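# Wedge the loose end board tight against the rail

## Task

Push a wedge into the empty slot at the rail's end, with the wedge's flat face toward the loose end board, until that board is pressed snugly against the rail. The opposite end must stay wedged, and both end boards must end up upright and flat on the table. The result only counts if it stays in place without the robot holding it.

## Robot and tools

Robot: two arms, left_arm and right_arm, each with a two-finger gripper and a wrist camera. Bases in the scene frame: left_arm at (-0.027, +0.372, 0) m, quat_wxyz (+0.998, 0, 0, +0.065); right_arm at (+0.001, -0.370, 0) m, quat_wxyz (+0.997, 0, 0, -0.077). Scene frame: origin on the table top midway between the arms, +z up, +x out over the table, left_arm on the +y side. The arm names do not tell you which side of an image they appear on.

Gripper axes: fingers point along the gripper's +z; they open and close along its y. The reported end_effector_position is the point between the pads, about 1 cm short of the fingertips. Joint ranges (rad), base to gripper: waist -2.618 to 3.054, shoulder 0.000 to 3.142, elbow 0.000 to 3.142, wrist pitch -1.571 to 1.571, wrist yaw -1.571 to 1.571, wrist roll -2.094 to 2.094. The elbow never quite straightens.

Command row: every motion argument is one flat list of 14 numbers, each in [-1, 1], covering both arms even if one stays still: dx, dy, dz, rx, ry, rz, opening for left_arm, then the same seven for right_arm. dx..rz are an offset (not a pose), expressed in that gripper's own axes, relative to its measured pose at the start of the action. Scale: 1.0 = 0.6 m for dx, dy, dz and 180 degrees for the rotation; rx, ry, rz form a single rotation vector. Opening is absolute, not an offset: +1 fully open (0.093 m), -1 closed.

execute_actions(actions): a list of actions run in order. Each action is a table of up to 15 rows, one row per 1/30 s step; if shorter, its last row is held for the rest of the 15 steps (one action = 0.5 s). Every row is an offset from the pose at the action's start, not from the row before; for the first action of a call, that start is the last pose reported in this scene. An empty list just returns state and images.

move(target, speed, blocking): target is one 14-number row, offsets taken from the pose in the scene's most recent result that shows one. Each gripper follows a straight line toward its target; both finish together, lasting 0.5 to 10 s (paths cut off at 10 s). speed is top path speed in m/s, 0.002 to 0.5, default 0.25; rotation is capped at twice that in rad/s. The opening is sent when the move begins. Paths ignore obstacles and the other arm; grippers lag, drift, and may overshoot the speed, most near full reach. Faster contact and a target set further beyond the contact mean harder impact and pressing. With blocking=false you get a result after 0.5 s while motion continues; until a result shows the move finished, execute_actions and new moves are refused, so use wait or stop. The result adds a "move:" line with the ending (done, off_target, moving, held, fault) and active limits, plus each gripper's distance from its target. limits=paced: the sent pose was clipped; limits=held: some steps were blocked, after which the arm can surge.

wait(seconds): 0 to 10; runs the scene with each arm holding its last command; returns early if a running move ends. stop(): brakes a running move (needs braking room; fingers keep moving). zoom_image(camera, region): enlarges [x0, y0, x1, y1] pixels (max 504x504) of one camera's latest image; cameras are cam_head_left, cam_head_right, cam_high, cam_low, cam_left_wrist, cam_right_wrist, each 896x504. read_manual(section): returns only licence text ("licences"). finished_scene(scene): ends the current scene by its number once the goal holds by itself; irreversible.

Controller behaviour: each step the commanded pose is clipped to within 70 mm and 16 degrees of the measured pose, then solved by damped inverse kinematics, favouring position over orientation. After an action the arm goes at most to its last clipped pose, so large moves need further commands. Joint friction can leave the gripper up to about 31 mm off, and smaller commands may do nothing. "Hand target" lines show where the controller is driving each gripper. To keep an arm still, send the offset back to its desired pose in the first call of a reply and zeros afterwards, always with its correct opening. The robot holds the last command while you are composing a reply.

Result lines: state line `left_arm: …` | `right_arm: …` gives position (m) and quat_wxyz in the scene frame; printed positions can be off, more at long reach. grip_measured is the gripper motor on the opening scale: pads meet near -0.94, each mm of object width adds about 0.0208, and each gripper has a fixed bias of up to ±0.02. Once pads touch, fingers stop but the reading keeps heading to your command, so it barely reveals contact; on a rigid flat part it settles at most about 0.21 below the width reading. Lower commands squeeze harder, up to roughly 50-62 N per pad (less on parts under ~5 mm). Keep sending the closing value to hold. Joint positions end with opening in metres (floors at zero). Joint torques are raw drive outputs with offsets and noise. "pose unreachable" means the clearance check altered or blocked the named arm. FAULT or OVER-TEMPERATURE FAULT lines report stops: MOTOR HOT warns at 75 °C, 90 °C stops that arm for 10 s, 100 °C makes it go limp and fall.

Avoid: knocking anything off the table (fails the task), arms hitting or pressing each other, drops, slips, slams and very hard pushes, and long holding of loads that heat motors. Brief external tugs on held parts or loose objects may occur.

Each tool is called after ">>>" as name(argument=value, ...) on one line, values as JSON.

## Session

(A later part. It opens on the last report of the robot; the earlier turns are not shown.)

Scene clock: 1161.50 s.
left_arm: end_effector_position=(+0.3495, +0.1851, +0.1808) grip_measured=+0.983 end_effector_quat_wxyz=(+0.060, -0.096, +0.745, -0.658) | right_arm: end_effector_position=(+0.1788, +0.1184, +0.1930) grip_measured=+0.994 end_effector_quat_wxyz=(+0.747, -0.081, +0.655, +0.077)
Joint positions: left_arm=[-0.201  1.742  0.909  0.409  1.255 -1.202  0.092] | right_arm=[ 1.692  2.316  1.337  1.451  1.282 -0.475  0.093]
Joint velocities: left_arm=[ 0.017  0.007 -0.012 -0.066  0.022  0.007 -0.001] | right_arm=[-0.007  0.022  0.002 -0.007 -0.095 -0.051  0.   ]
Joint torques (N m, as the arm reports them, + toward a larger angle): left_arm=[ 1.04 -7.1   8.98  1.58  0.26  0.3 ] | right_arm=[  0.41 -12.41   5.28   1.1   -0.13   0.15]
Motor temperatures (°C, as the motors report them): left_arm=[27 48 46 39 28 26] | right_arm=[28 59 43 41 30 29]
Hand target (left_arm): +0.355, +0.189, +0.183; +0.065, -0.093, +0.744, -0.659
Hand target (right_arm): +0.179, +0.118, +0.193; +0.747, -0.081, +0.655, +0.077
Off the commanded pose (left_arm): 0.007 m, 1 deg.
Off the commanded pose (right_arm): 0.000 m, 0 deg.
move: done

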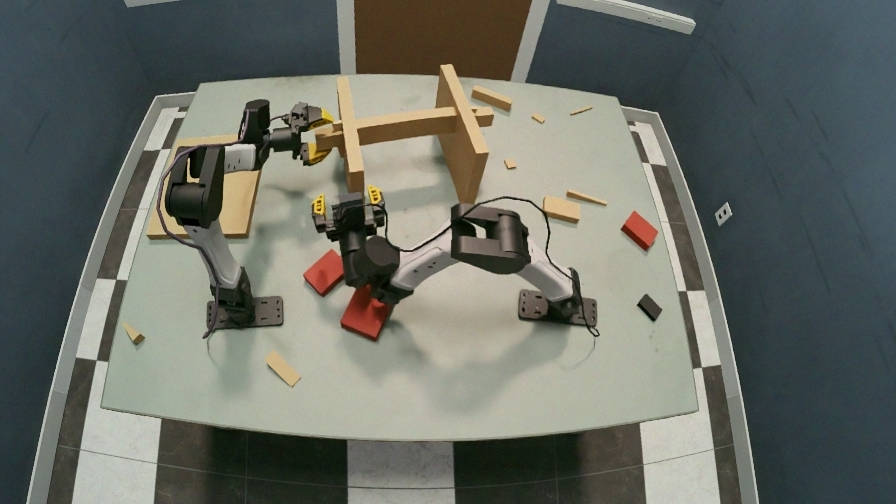

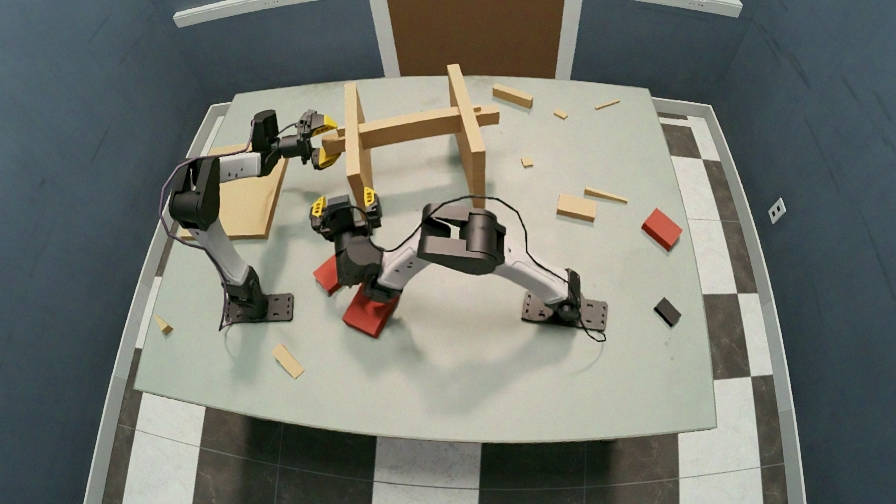

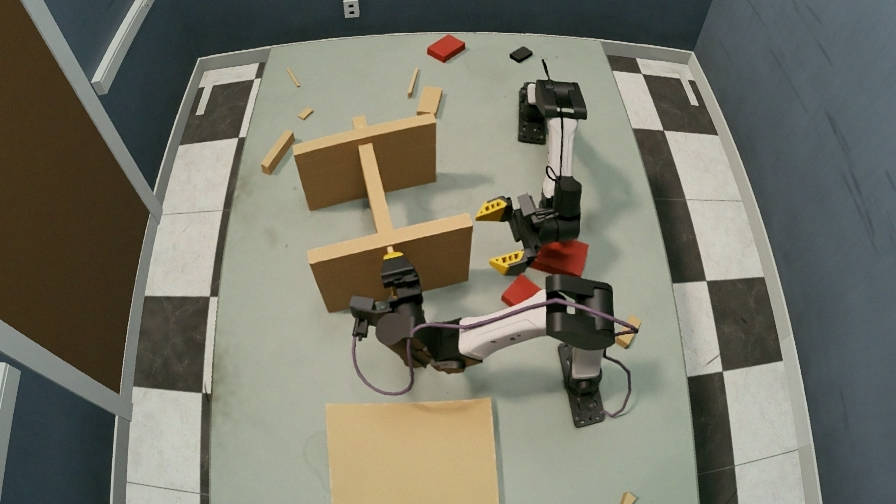

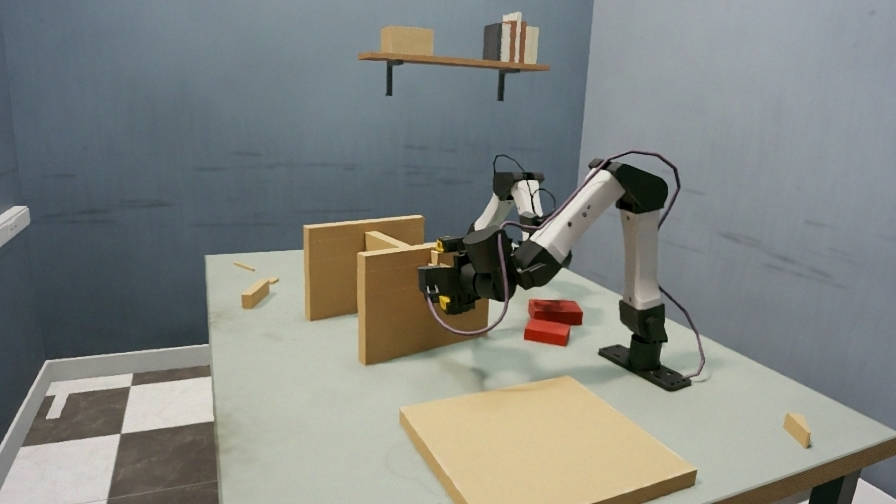

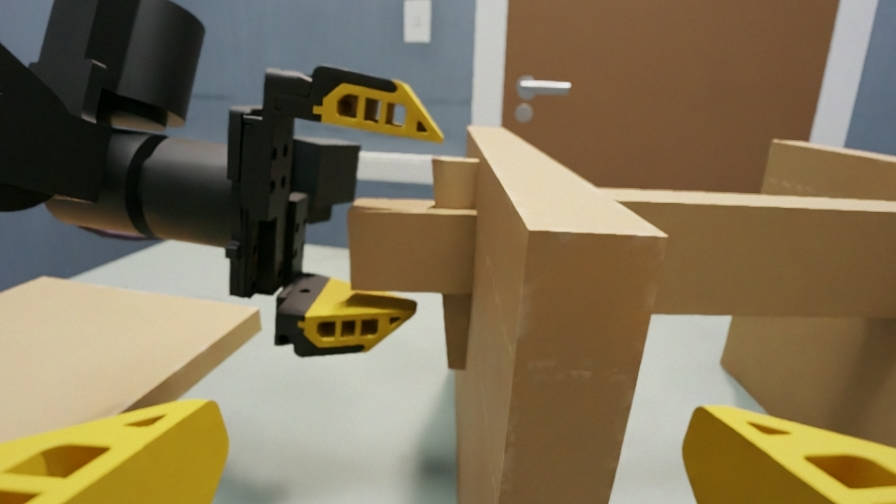

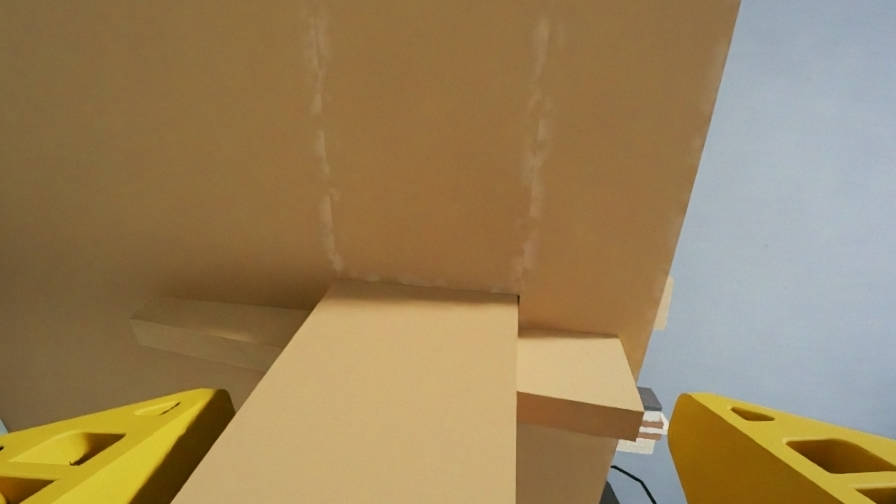

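>>> move(target=[0, -0.0032, 0.0248, 0, 0, 0.012, 1, 0, 0, 0, 0, 0, 0, 1], speed=0.03)

Scene clock: 1173.57 s.
left_arm: end_effector_position=(+0.3498, +0.1752, +0.1816) grip_measured=+0.983 end_effector_quat_wxyz=(+0.070, -0.086, +0.748, -0.655) | right_arm: end_effector_position=(+0.1788, +0.1184, +0.1930) grip_measured=+0.994 end_effector_quat_wxyz=(+0.747, -0.081, +0.655, +0.077)
Joint positions: left_arm=[-0.231  1.742  0.909  0.433  1.224 -1.2    0.092] | right_arm=[ 1.692  2.316  1.337  1.451  1.282 -0.475  0.093]
Joint velocities: left_arm=[-0.007 -0.007 -0.007 -0.037 -0.037  0.022 -0.   ] | right_arm=[-0.002 -0.007  0.012 -0.066 -0.051  0.007 -0.001]
Joint torques (N m, as the arm reports them, + toward a larger angle): left_arm=[-0.69 -6.5   7.88  1.89  0.15  0.05] | right_arm=[  0.41 -12.4    5.28   1.1   -0.13   0.14]
Motor temperatures (°C, as the motors report them): left_arm=[27 48 47 39 28 26] | right_arm=[28 60 43 41 30 29]
Hand target (left_arm): +0.353, +0.171, +0.180; +0.072, -0.082, +0.747, -0.656
Hand target (right_arm): +0.179, +0.118, +0.193; +0.747, -0.081, +0.655, +0.077
Off the commanded pose (left_arm): 0.006 m, 1 deg.
Off the commanded pose (right_arm): 0.000 m, 0 deg.
move: done

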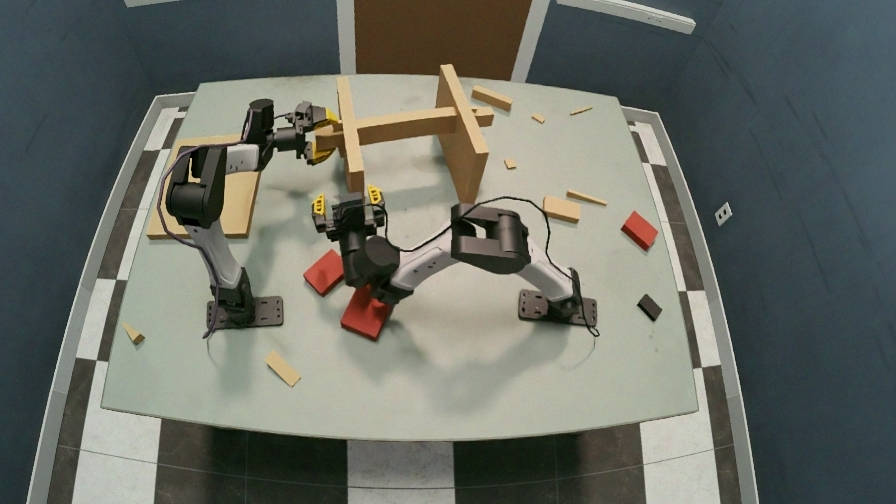

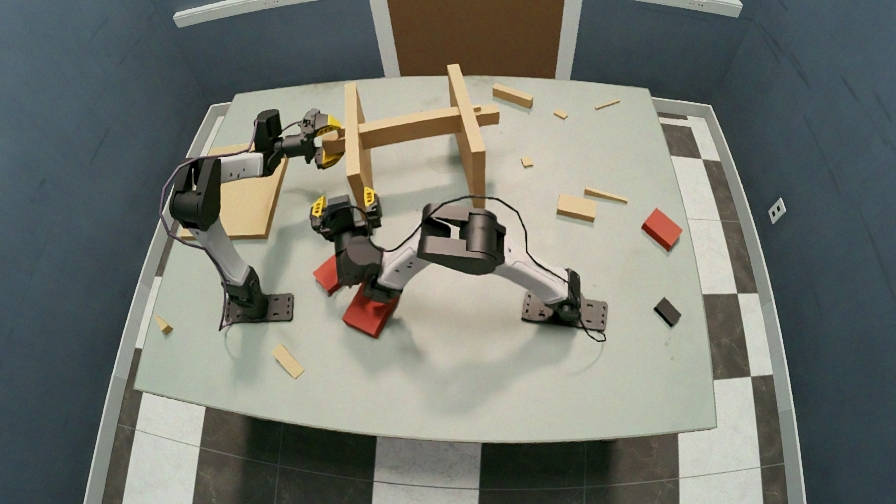

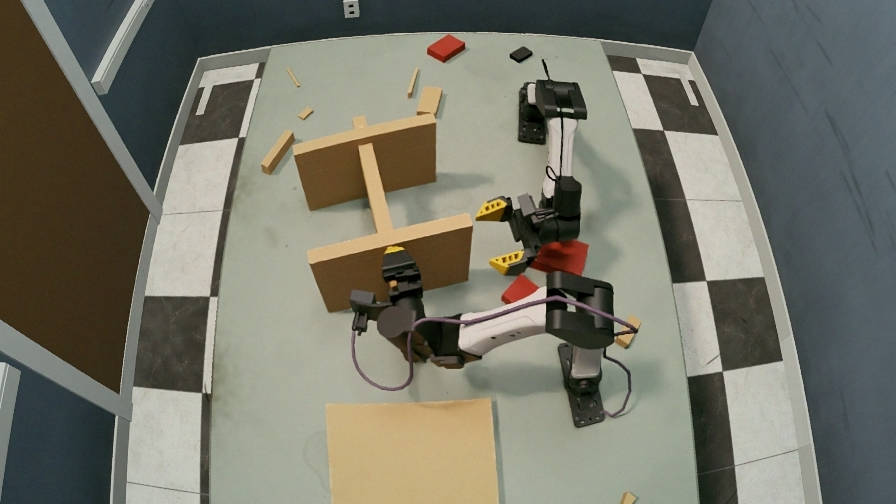

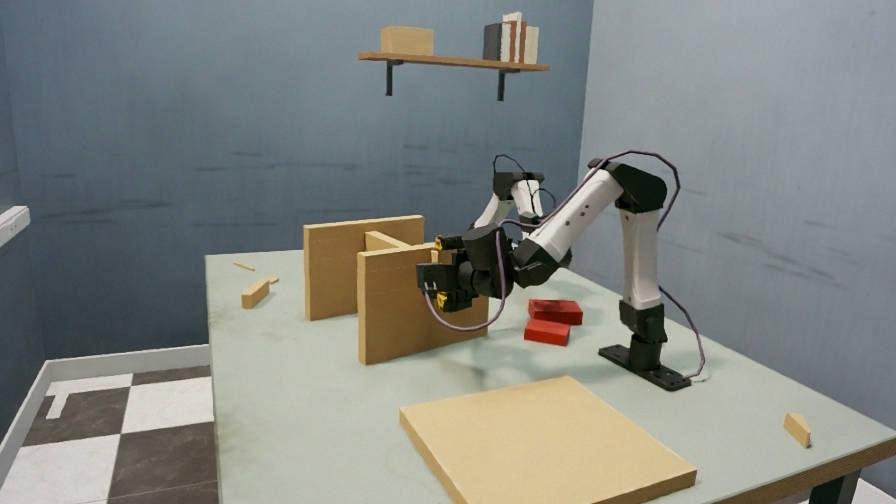

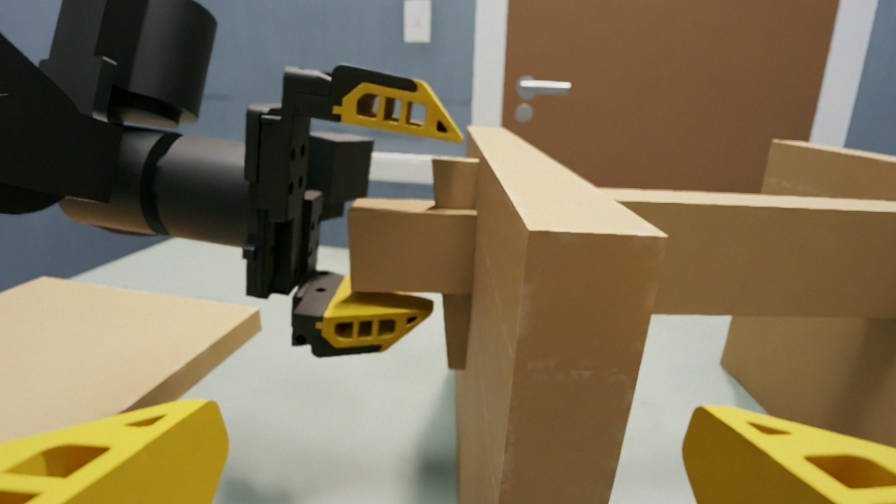

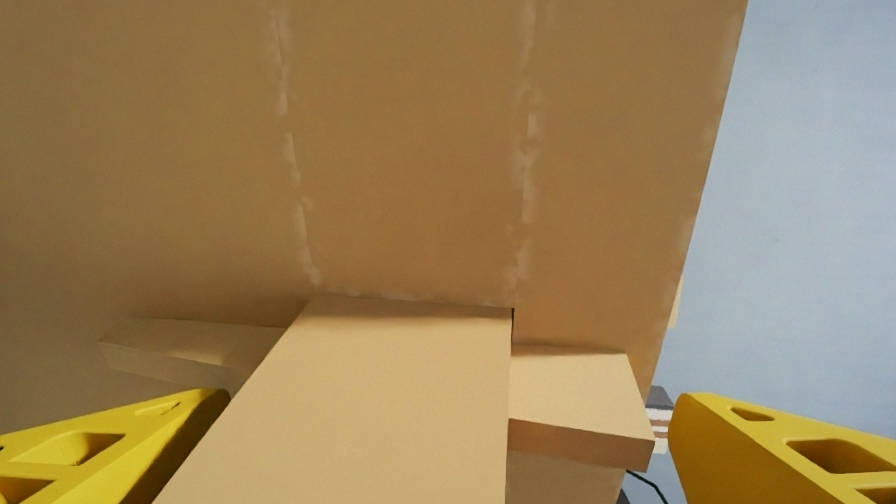

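>>> execute_actions(actions=[[[0, 0.0198, 0.0027, 0, 0, 0, 0.88, 0, 0, 0, 0, 0, 0, 1]], [[0, 0.015, 0.002, 0, 0, 0, 0.78, 0, 0, 0, 0, 0, 0, 1]], [[0, 0.015, 0.002, 0, 0, 0, 0.70, 0, 0, 0, 0, 0, 0, 1]], [[0, 0.015, 0.002, 0, 0, 0, 0.62, 0, 0, 0, 0, 0, 0, 1]]])

Scene clock: 1194.87 s.
left_arm: end_effector_position=(+0.3548, +0.1744, +0.1802) grip_measured=+0.622 end_effector_quat_wxyz=(+0.087, -0.067, +0.743, -0.660) | right_arm: end_effector_position=(+0.1788, +0.1184, +0.1930) grip_measured=+0.994 end_effector_quat_wxyz=(+0.747, -0.081, +0.655, +0.077)
Joint positions: left_arm=[-0.231  1.773  0.909  0.516  1.231 -1.2    0.075] | right_arm=[ 1.692  2.316  1.337  1.451  1.282 -0.475  0.093]
Joint velocities: left_arm=[ 0.007 -0.007  0.002 -0.11   0.007  0.007 -0.001] | right_arm=[-0.007  0.007  0.007 -0.037 -0.037  0.022 -0.   ]
Joint torques (N m, as the arm reports them, + toward a larger angle): left_arm=[ 0.1  -6.67  5.88  1.75  0.12  0.16] | right_arm=[  0.4  -12.41   5.28   1.1   -0.13   0.15]
Motor temperatures (°C, as the motors report them): left_arm=[27 48 47 40 28 26] | right_arm=[28 60 43 41 30 29]
Hand target (left_arm): +0.354, +0.175, +0.170; +0.081, -0.075, +0.745, -0.658
Hand target (right_arm): +0.179, +0.118, +0.193; +0.747, -0.081, +0.655, +0.077
Off the commanded pose (left_arm): 0.011 m, 1 deg.
Off the commanded pose (right_arm): 0.000 m, 0 deg.

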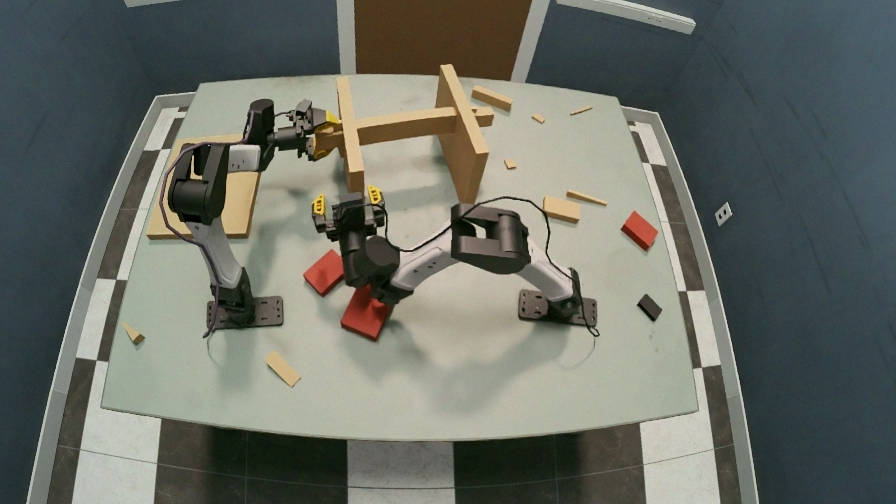

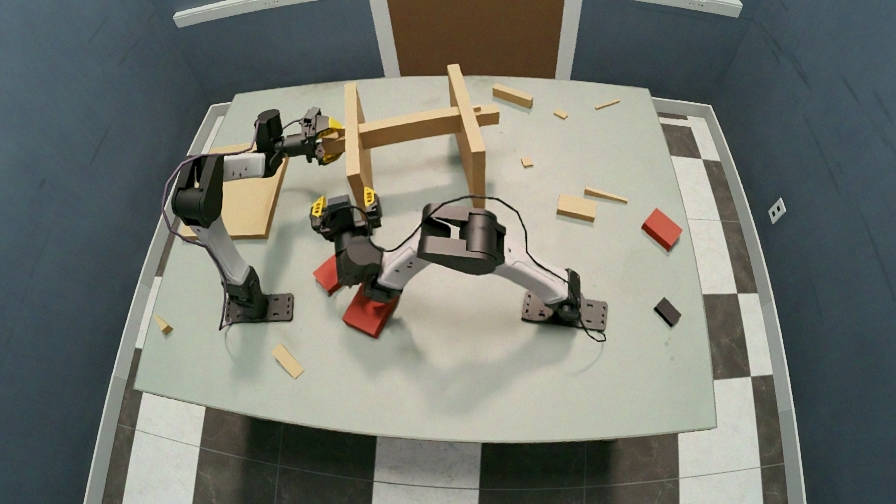

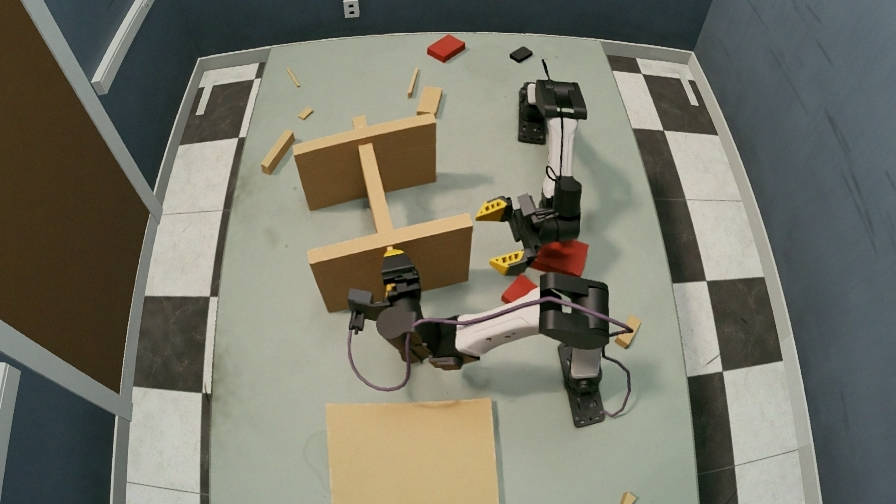

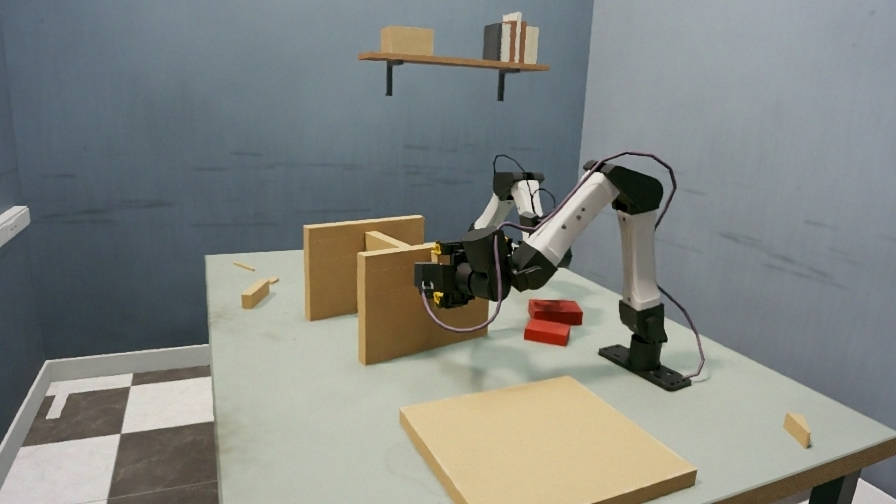

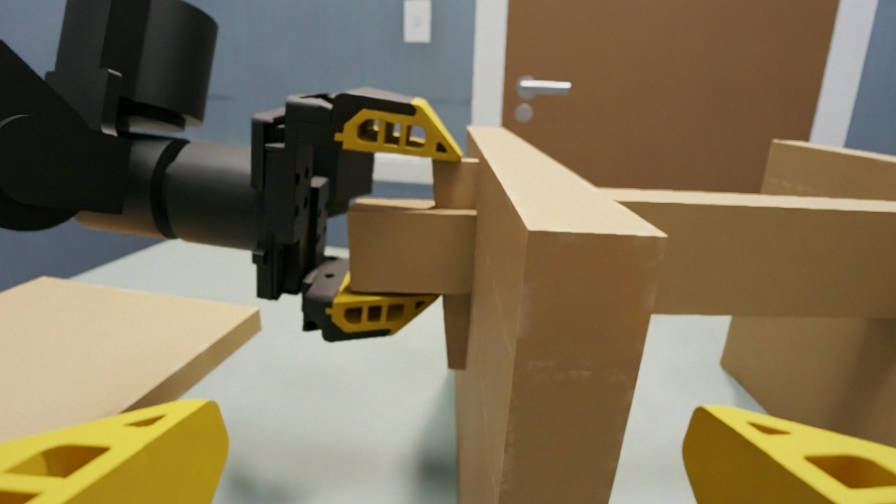

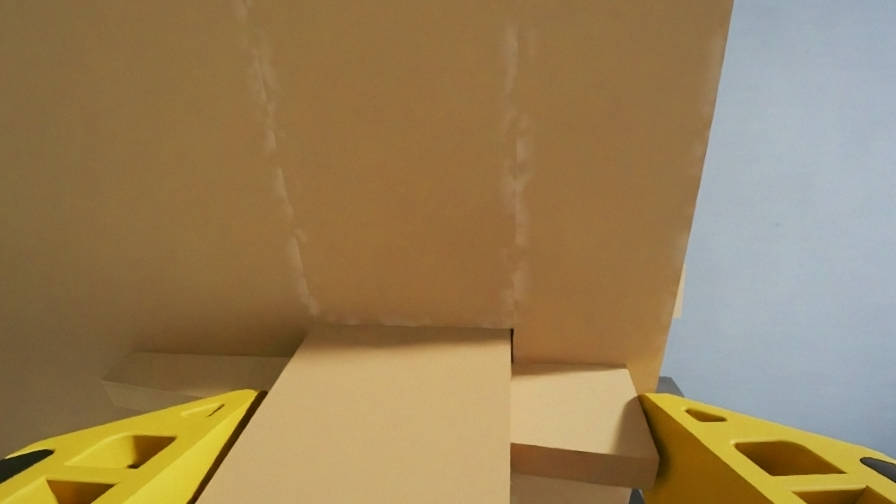

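>>> execute_actions(actions=[[[0, 0.015, 0.002, 0, 0, 0, 0.56, 0, 0, 0, 0, 0, 0, 1]], [[0, 0.015, 0.002, 0, 0, 0, 0.50, 0, 0, 0, 0, 0, 0, 1]], [[0, 0.015, 0.002, 0, 0, 0, 0.44, 0, 0, 0, 0, 0, 0, 1]], [[0, 0.015, 0.002, 0, 0, 0, 0.44, 0, 0, 0, 0, 0, 0, 1]]])

Scene clock: 1201.03 s.
left_arm: end_effector_position=(+0.3553, +0.1740, +0.1775) grip_measured=+0.443 end_effector_quat_wxyz=(+0.086, -0.066, +0.742, -0.661) | right_arm: end_effector_position=(+0.1788, +0.1184, +0.1930) grip_measured=+0.994 end_effector_quat_wxyz=(+0.747, -0.081, +0.655, +0.077)
Joint positions: left_arm=[-0.231  1.786  0.906  0.538  1.236 -1.206  0.066] | right_arm=[ 1.692  2.316  1.337  1.451  1.282 -0.475  0.093]
Joint velocities: left_arm=[ 0.007 -0.012  0.012 -0.022 -0.037  0.007 -0.001] | right_arm=[ 0.002  0.012 -0.012  0.022 -0.066 -0.007 -0.   ]
Joint torques (N m, as the arm reports them, + toward a larger angle): left_arm=[ 0.21 -6.25  5.9   2.01  0.15  0.21] | right_arm=[  0.39 -12.42   5.27   1.1   -0.13   0.15]
Motor temperatures (°C, as the motors report them): left_arm=[27 48 46 41 28 26] | right_arm=[28 60 43 41 30 29]
Hand target (left_arm): +0.356, +0.174, +0.169; +0.085, -0.066, +0.743, -0.661
Hand target (right_arm): +0.179, +0.118, +0.193; +0.747, -0.081, +0.655, +0.077
Off the commanded pose (left_arm): 0.009 m, 0 deg.
Off the commanded pose (right_arm): 0.000 m, 0 deg.

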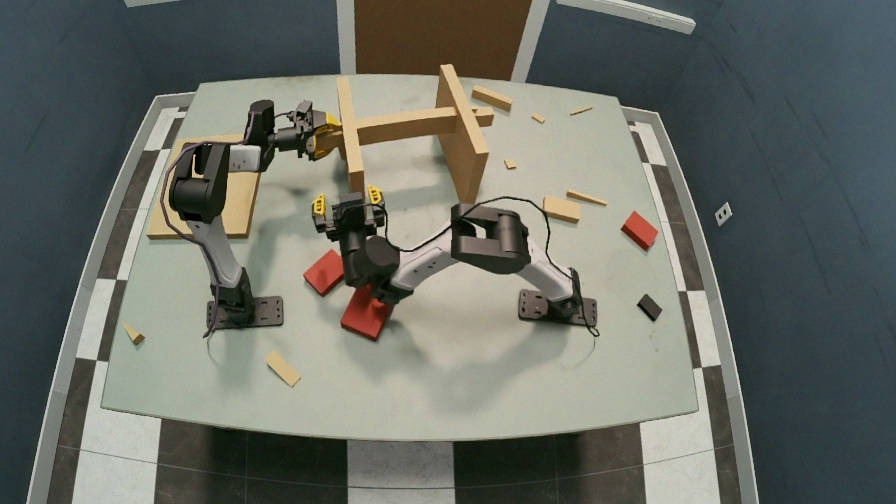

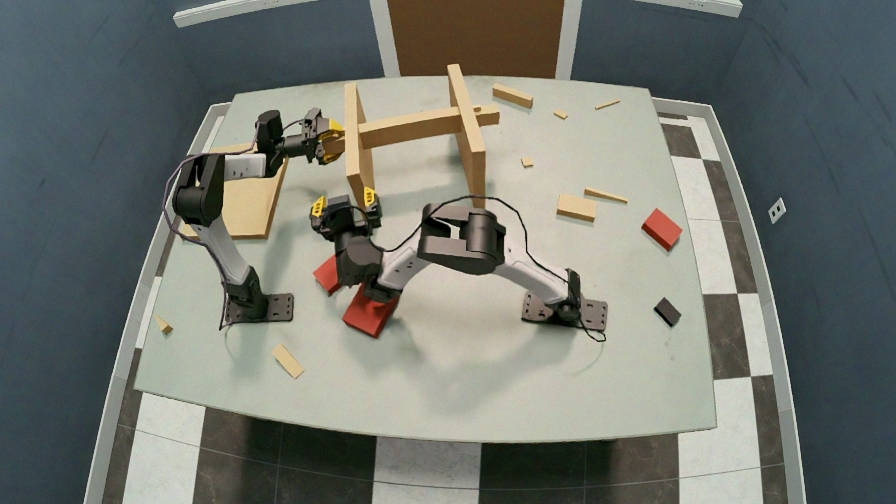

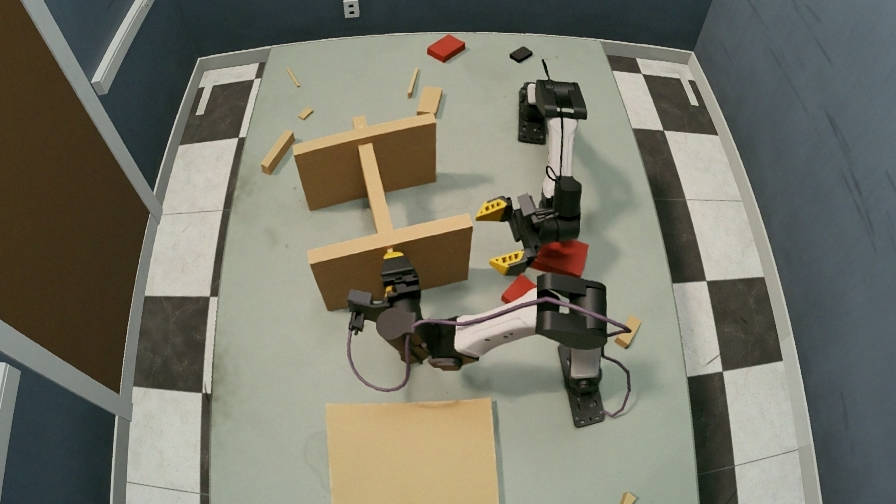

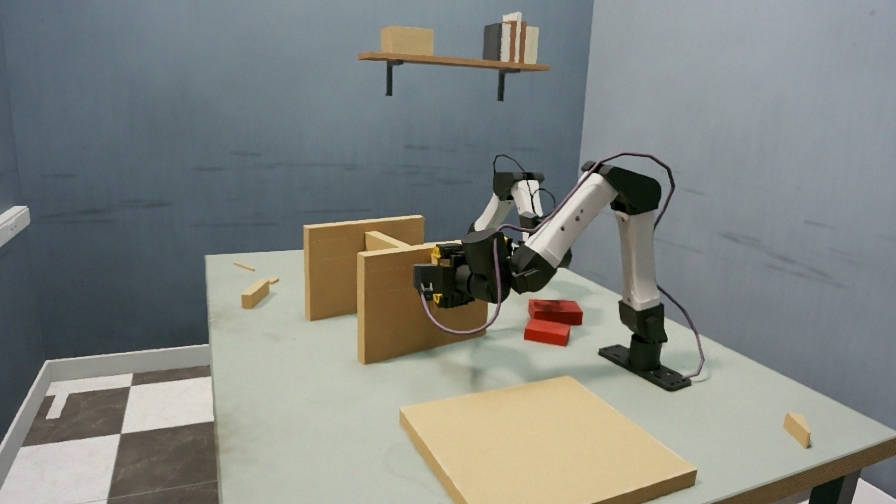

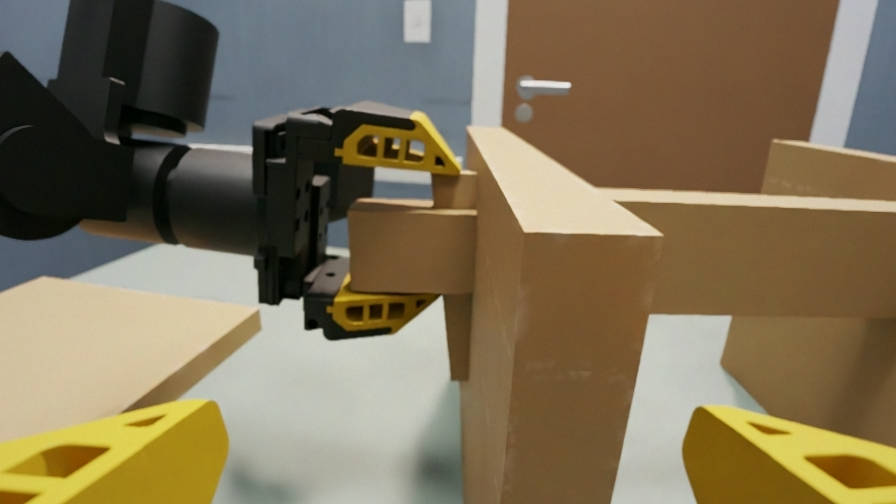

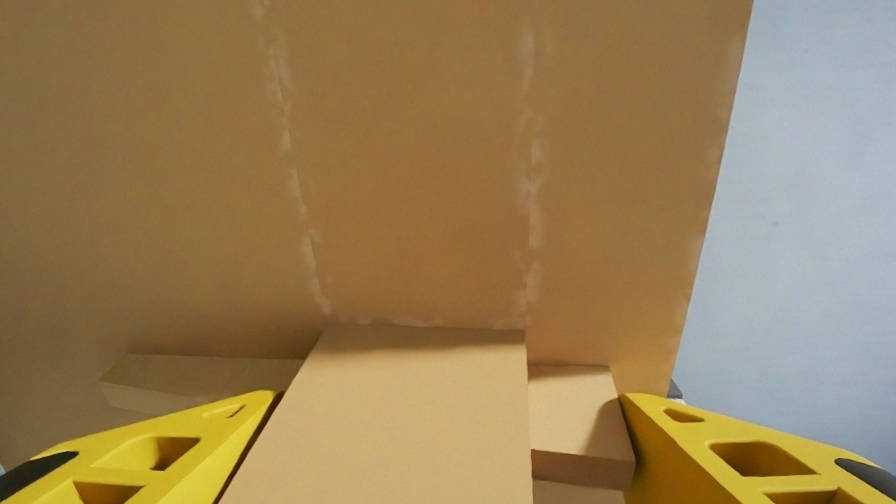

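>>> execute_actions(actions=[[[0, 0.015, 0.002, 0, 0, 0, 0.40, 0, 0, 0, 0, 0, 0, 1]], [[0, 0.015, 0.002, 0, 0, 0, 0.36, 0, 0, 0, 0, 0, 0, 1]], [[0, 0.015, 0.002, 0, 0, 0, 0.32, 0, 0, 0, 0, 0, 0, 1]], [[0, 0.015, 0.002, 0, 0, 0, 0.32, 0, 0, 0, 0, 0, 0, 1]]])

Scene clock: 1206.87 s.
left_arm: end_effector_position=(+0.3554, +0.1740, +0.1775) grip_measured=+0.332 end_effector_quat_wxyz=(+0.084, -0.066, +0.741, -0.663) | right_arm: end_effector_position=(+0.1788, +0.1184, +0.1930) grip_measured=+0.994 end_effector_quat_wxyz=(+0.747, -0.081, +0.655, +0.077)
Joint positions: left_arm=[-0.23   1.788  0.906  0.546  1.239 -1.214  0.061] | right_arm=[ 1.692  2.316  1.337  1.451  1.282 -0.475  0.093]
Joint velocities: left_arm=[-0.002 -0.022 -0.012 -0.051 -0.022 -0.037 -0.001] | right_arm=[-0.002 -0.002 -0.007 -0.037  0.066  0.037  0.   ]
Joint torques (N m, as the arm reports them, + toward a larger angle): left_arm=[ 0.17 -6.4   5.9   1.99  0.17  0.24] | right_arm=[  0.41 -12.41   5.29   1.1   -0.13   0.15]
Motor temperatures (°C, as the motors report them): left_arm=[27 48 46 41 28 26] | right_arm=[28 60 43 41 30 29]
Hand target (left_arm): +0.356, +0.174, +0.169; +0.084, -0.066, +0.742, -0.662
Hand target (right_arm): +0.179, +0.118, +0.193; +0.747, -0.081, +0.655, +0.077
Off the commanded pose (left_arm): 0.009 m, 0 deg.
Off the commanded pose (right_arm): 0.000 m, 0 deg.

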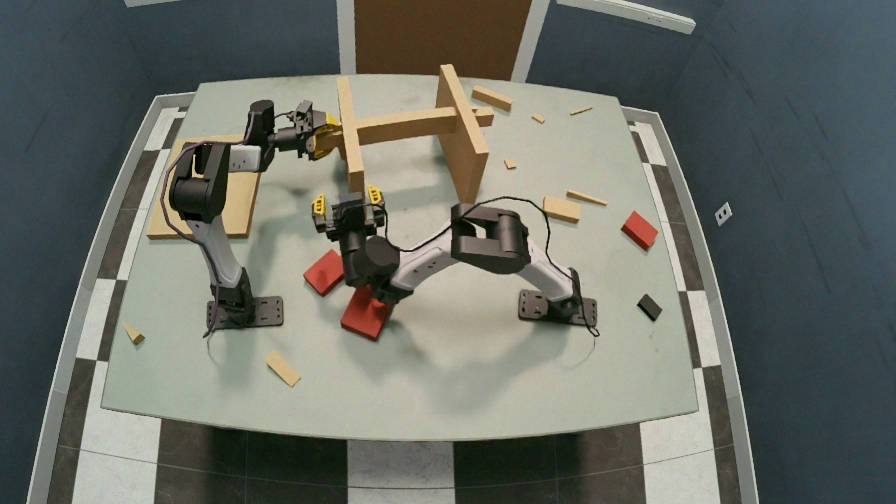

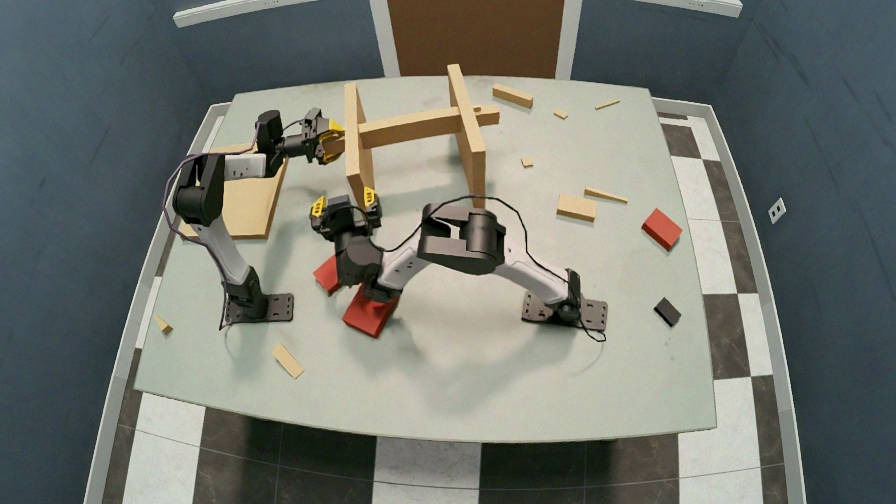

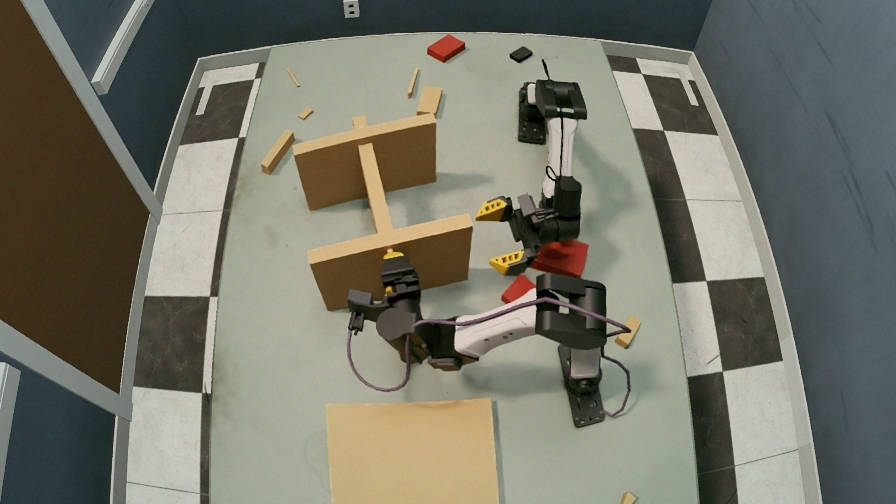

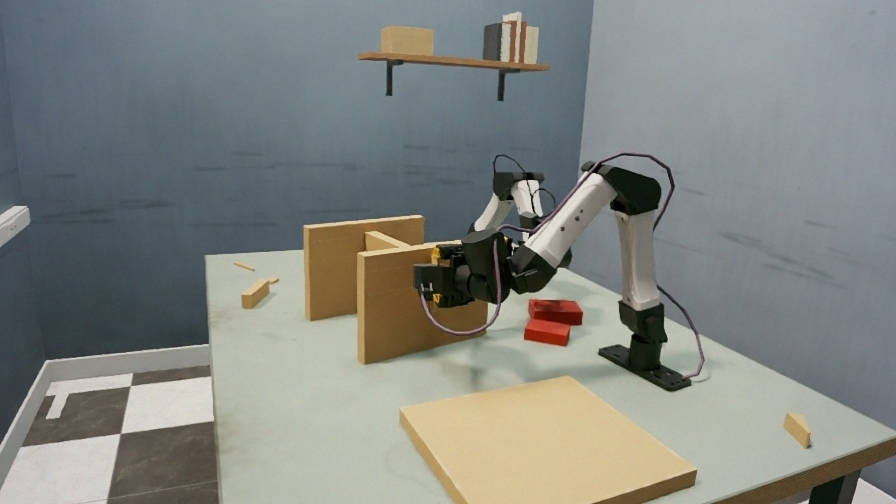

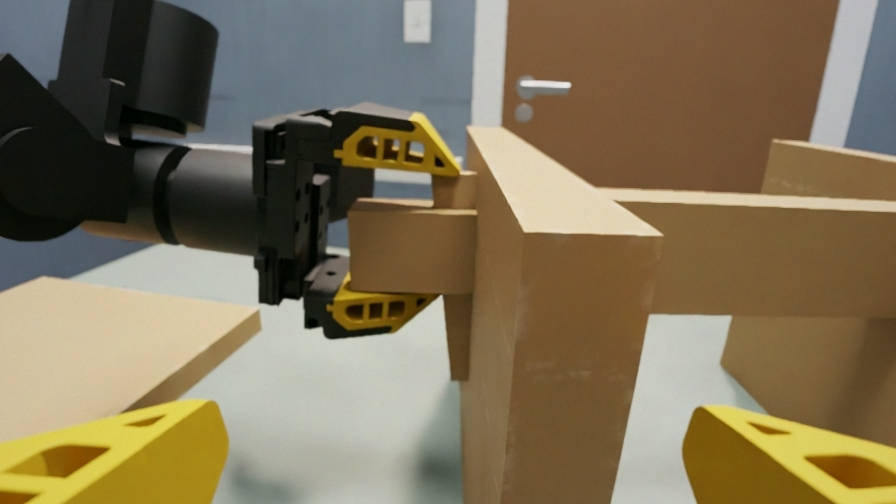

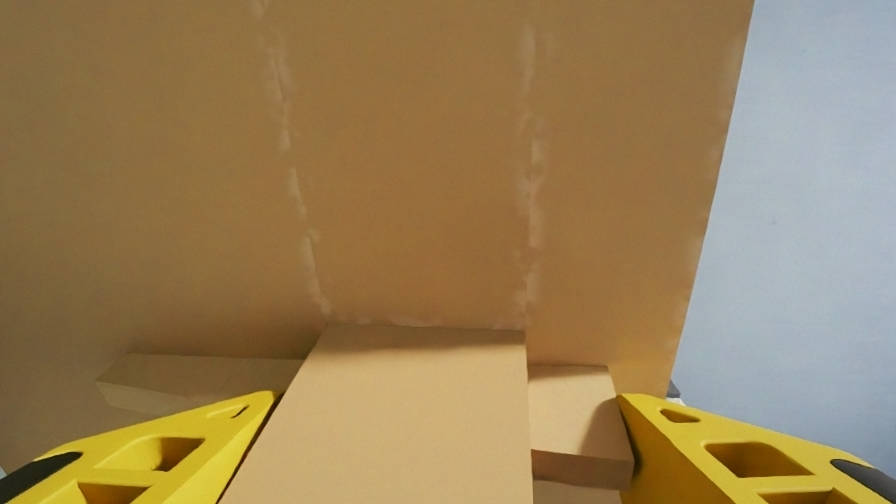

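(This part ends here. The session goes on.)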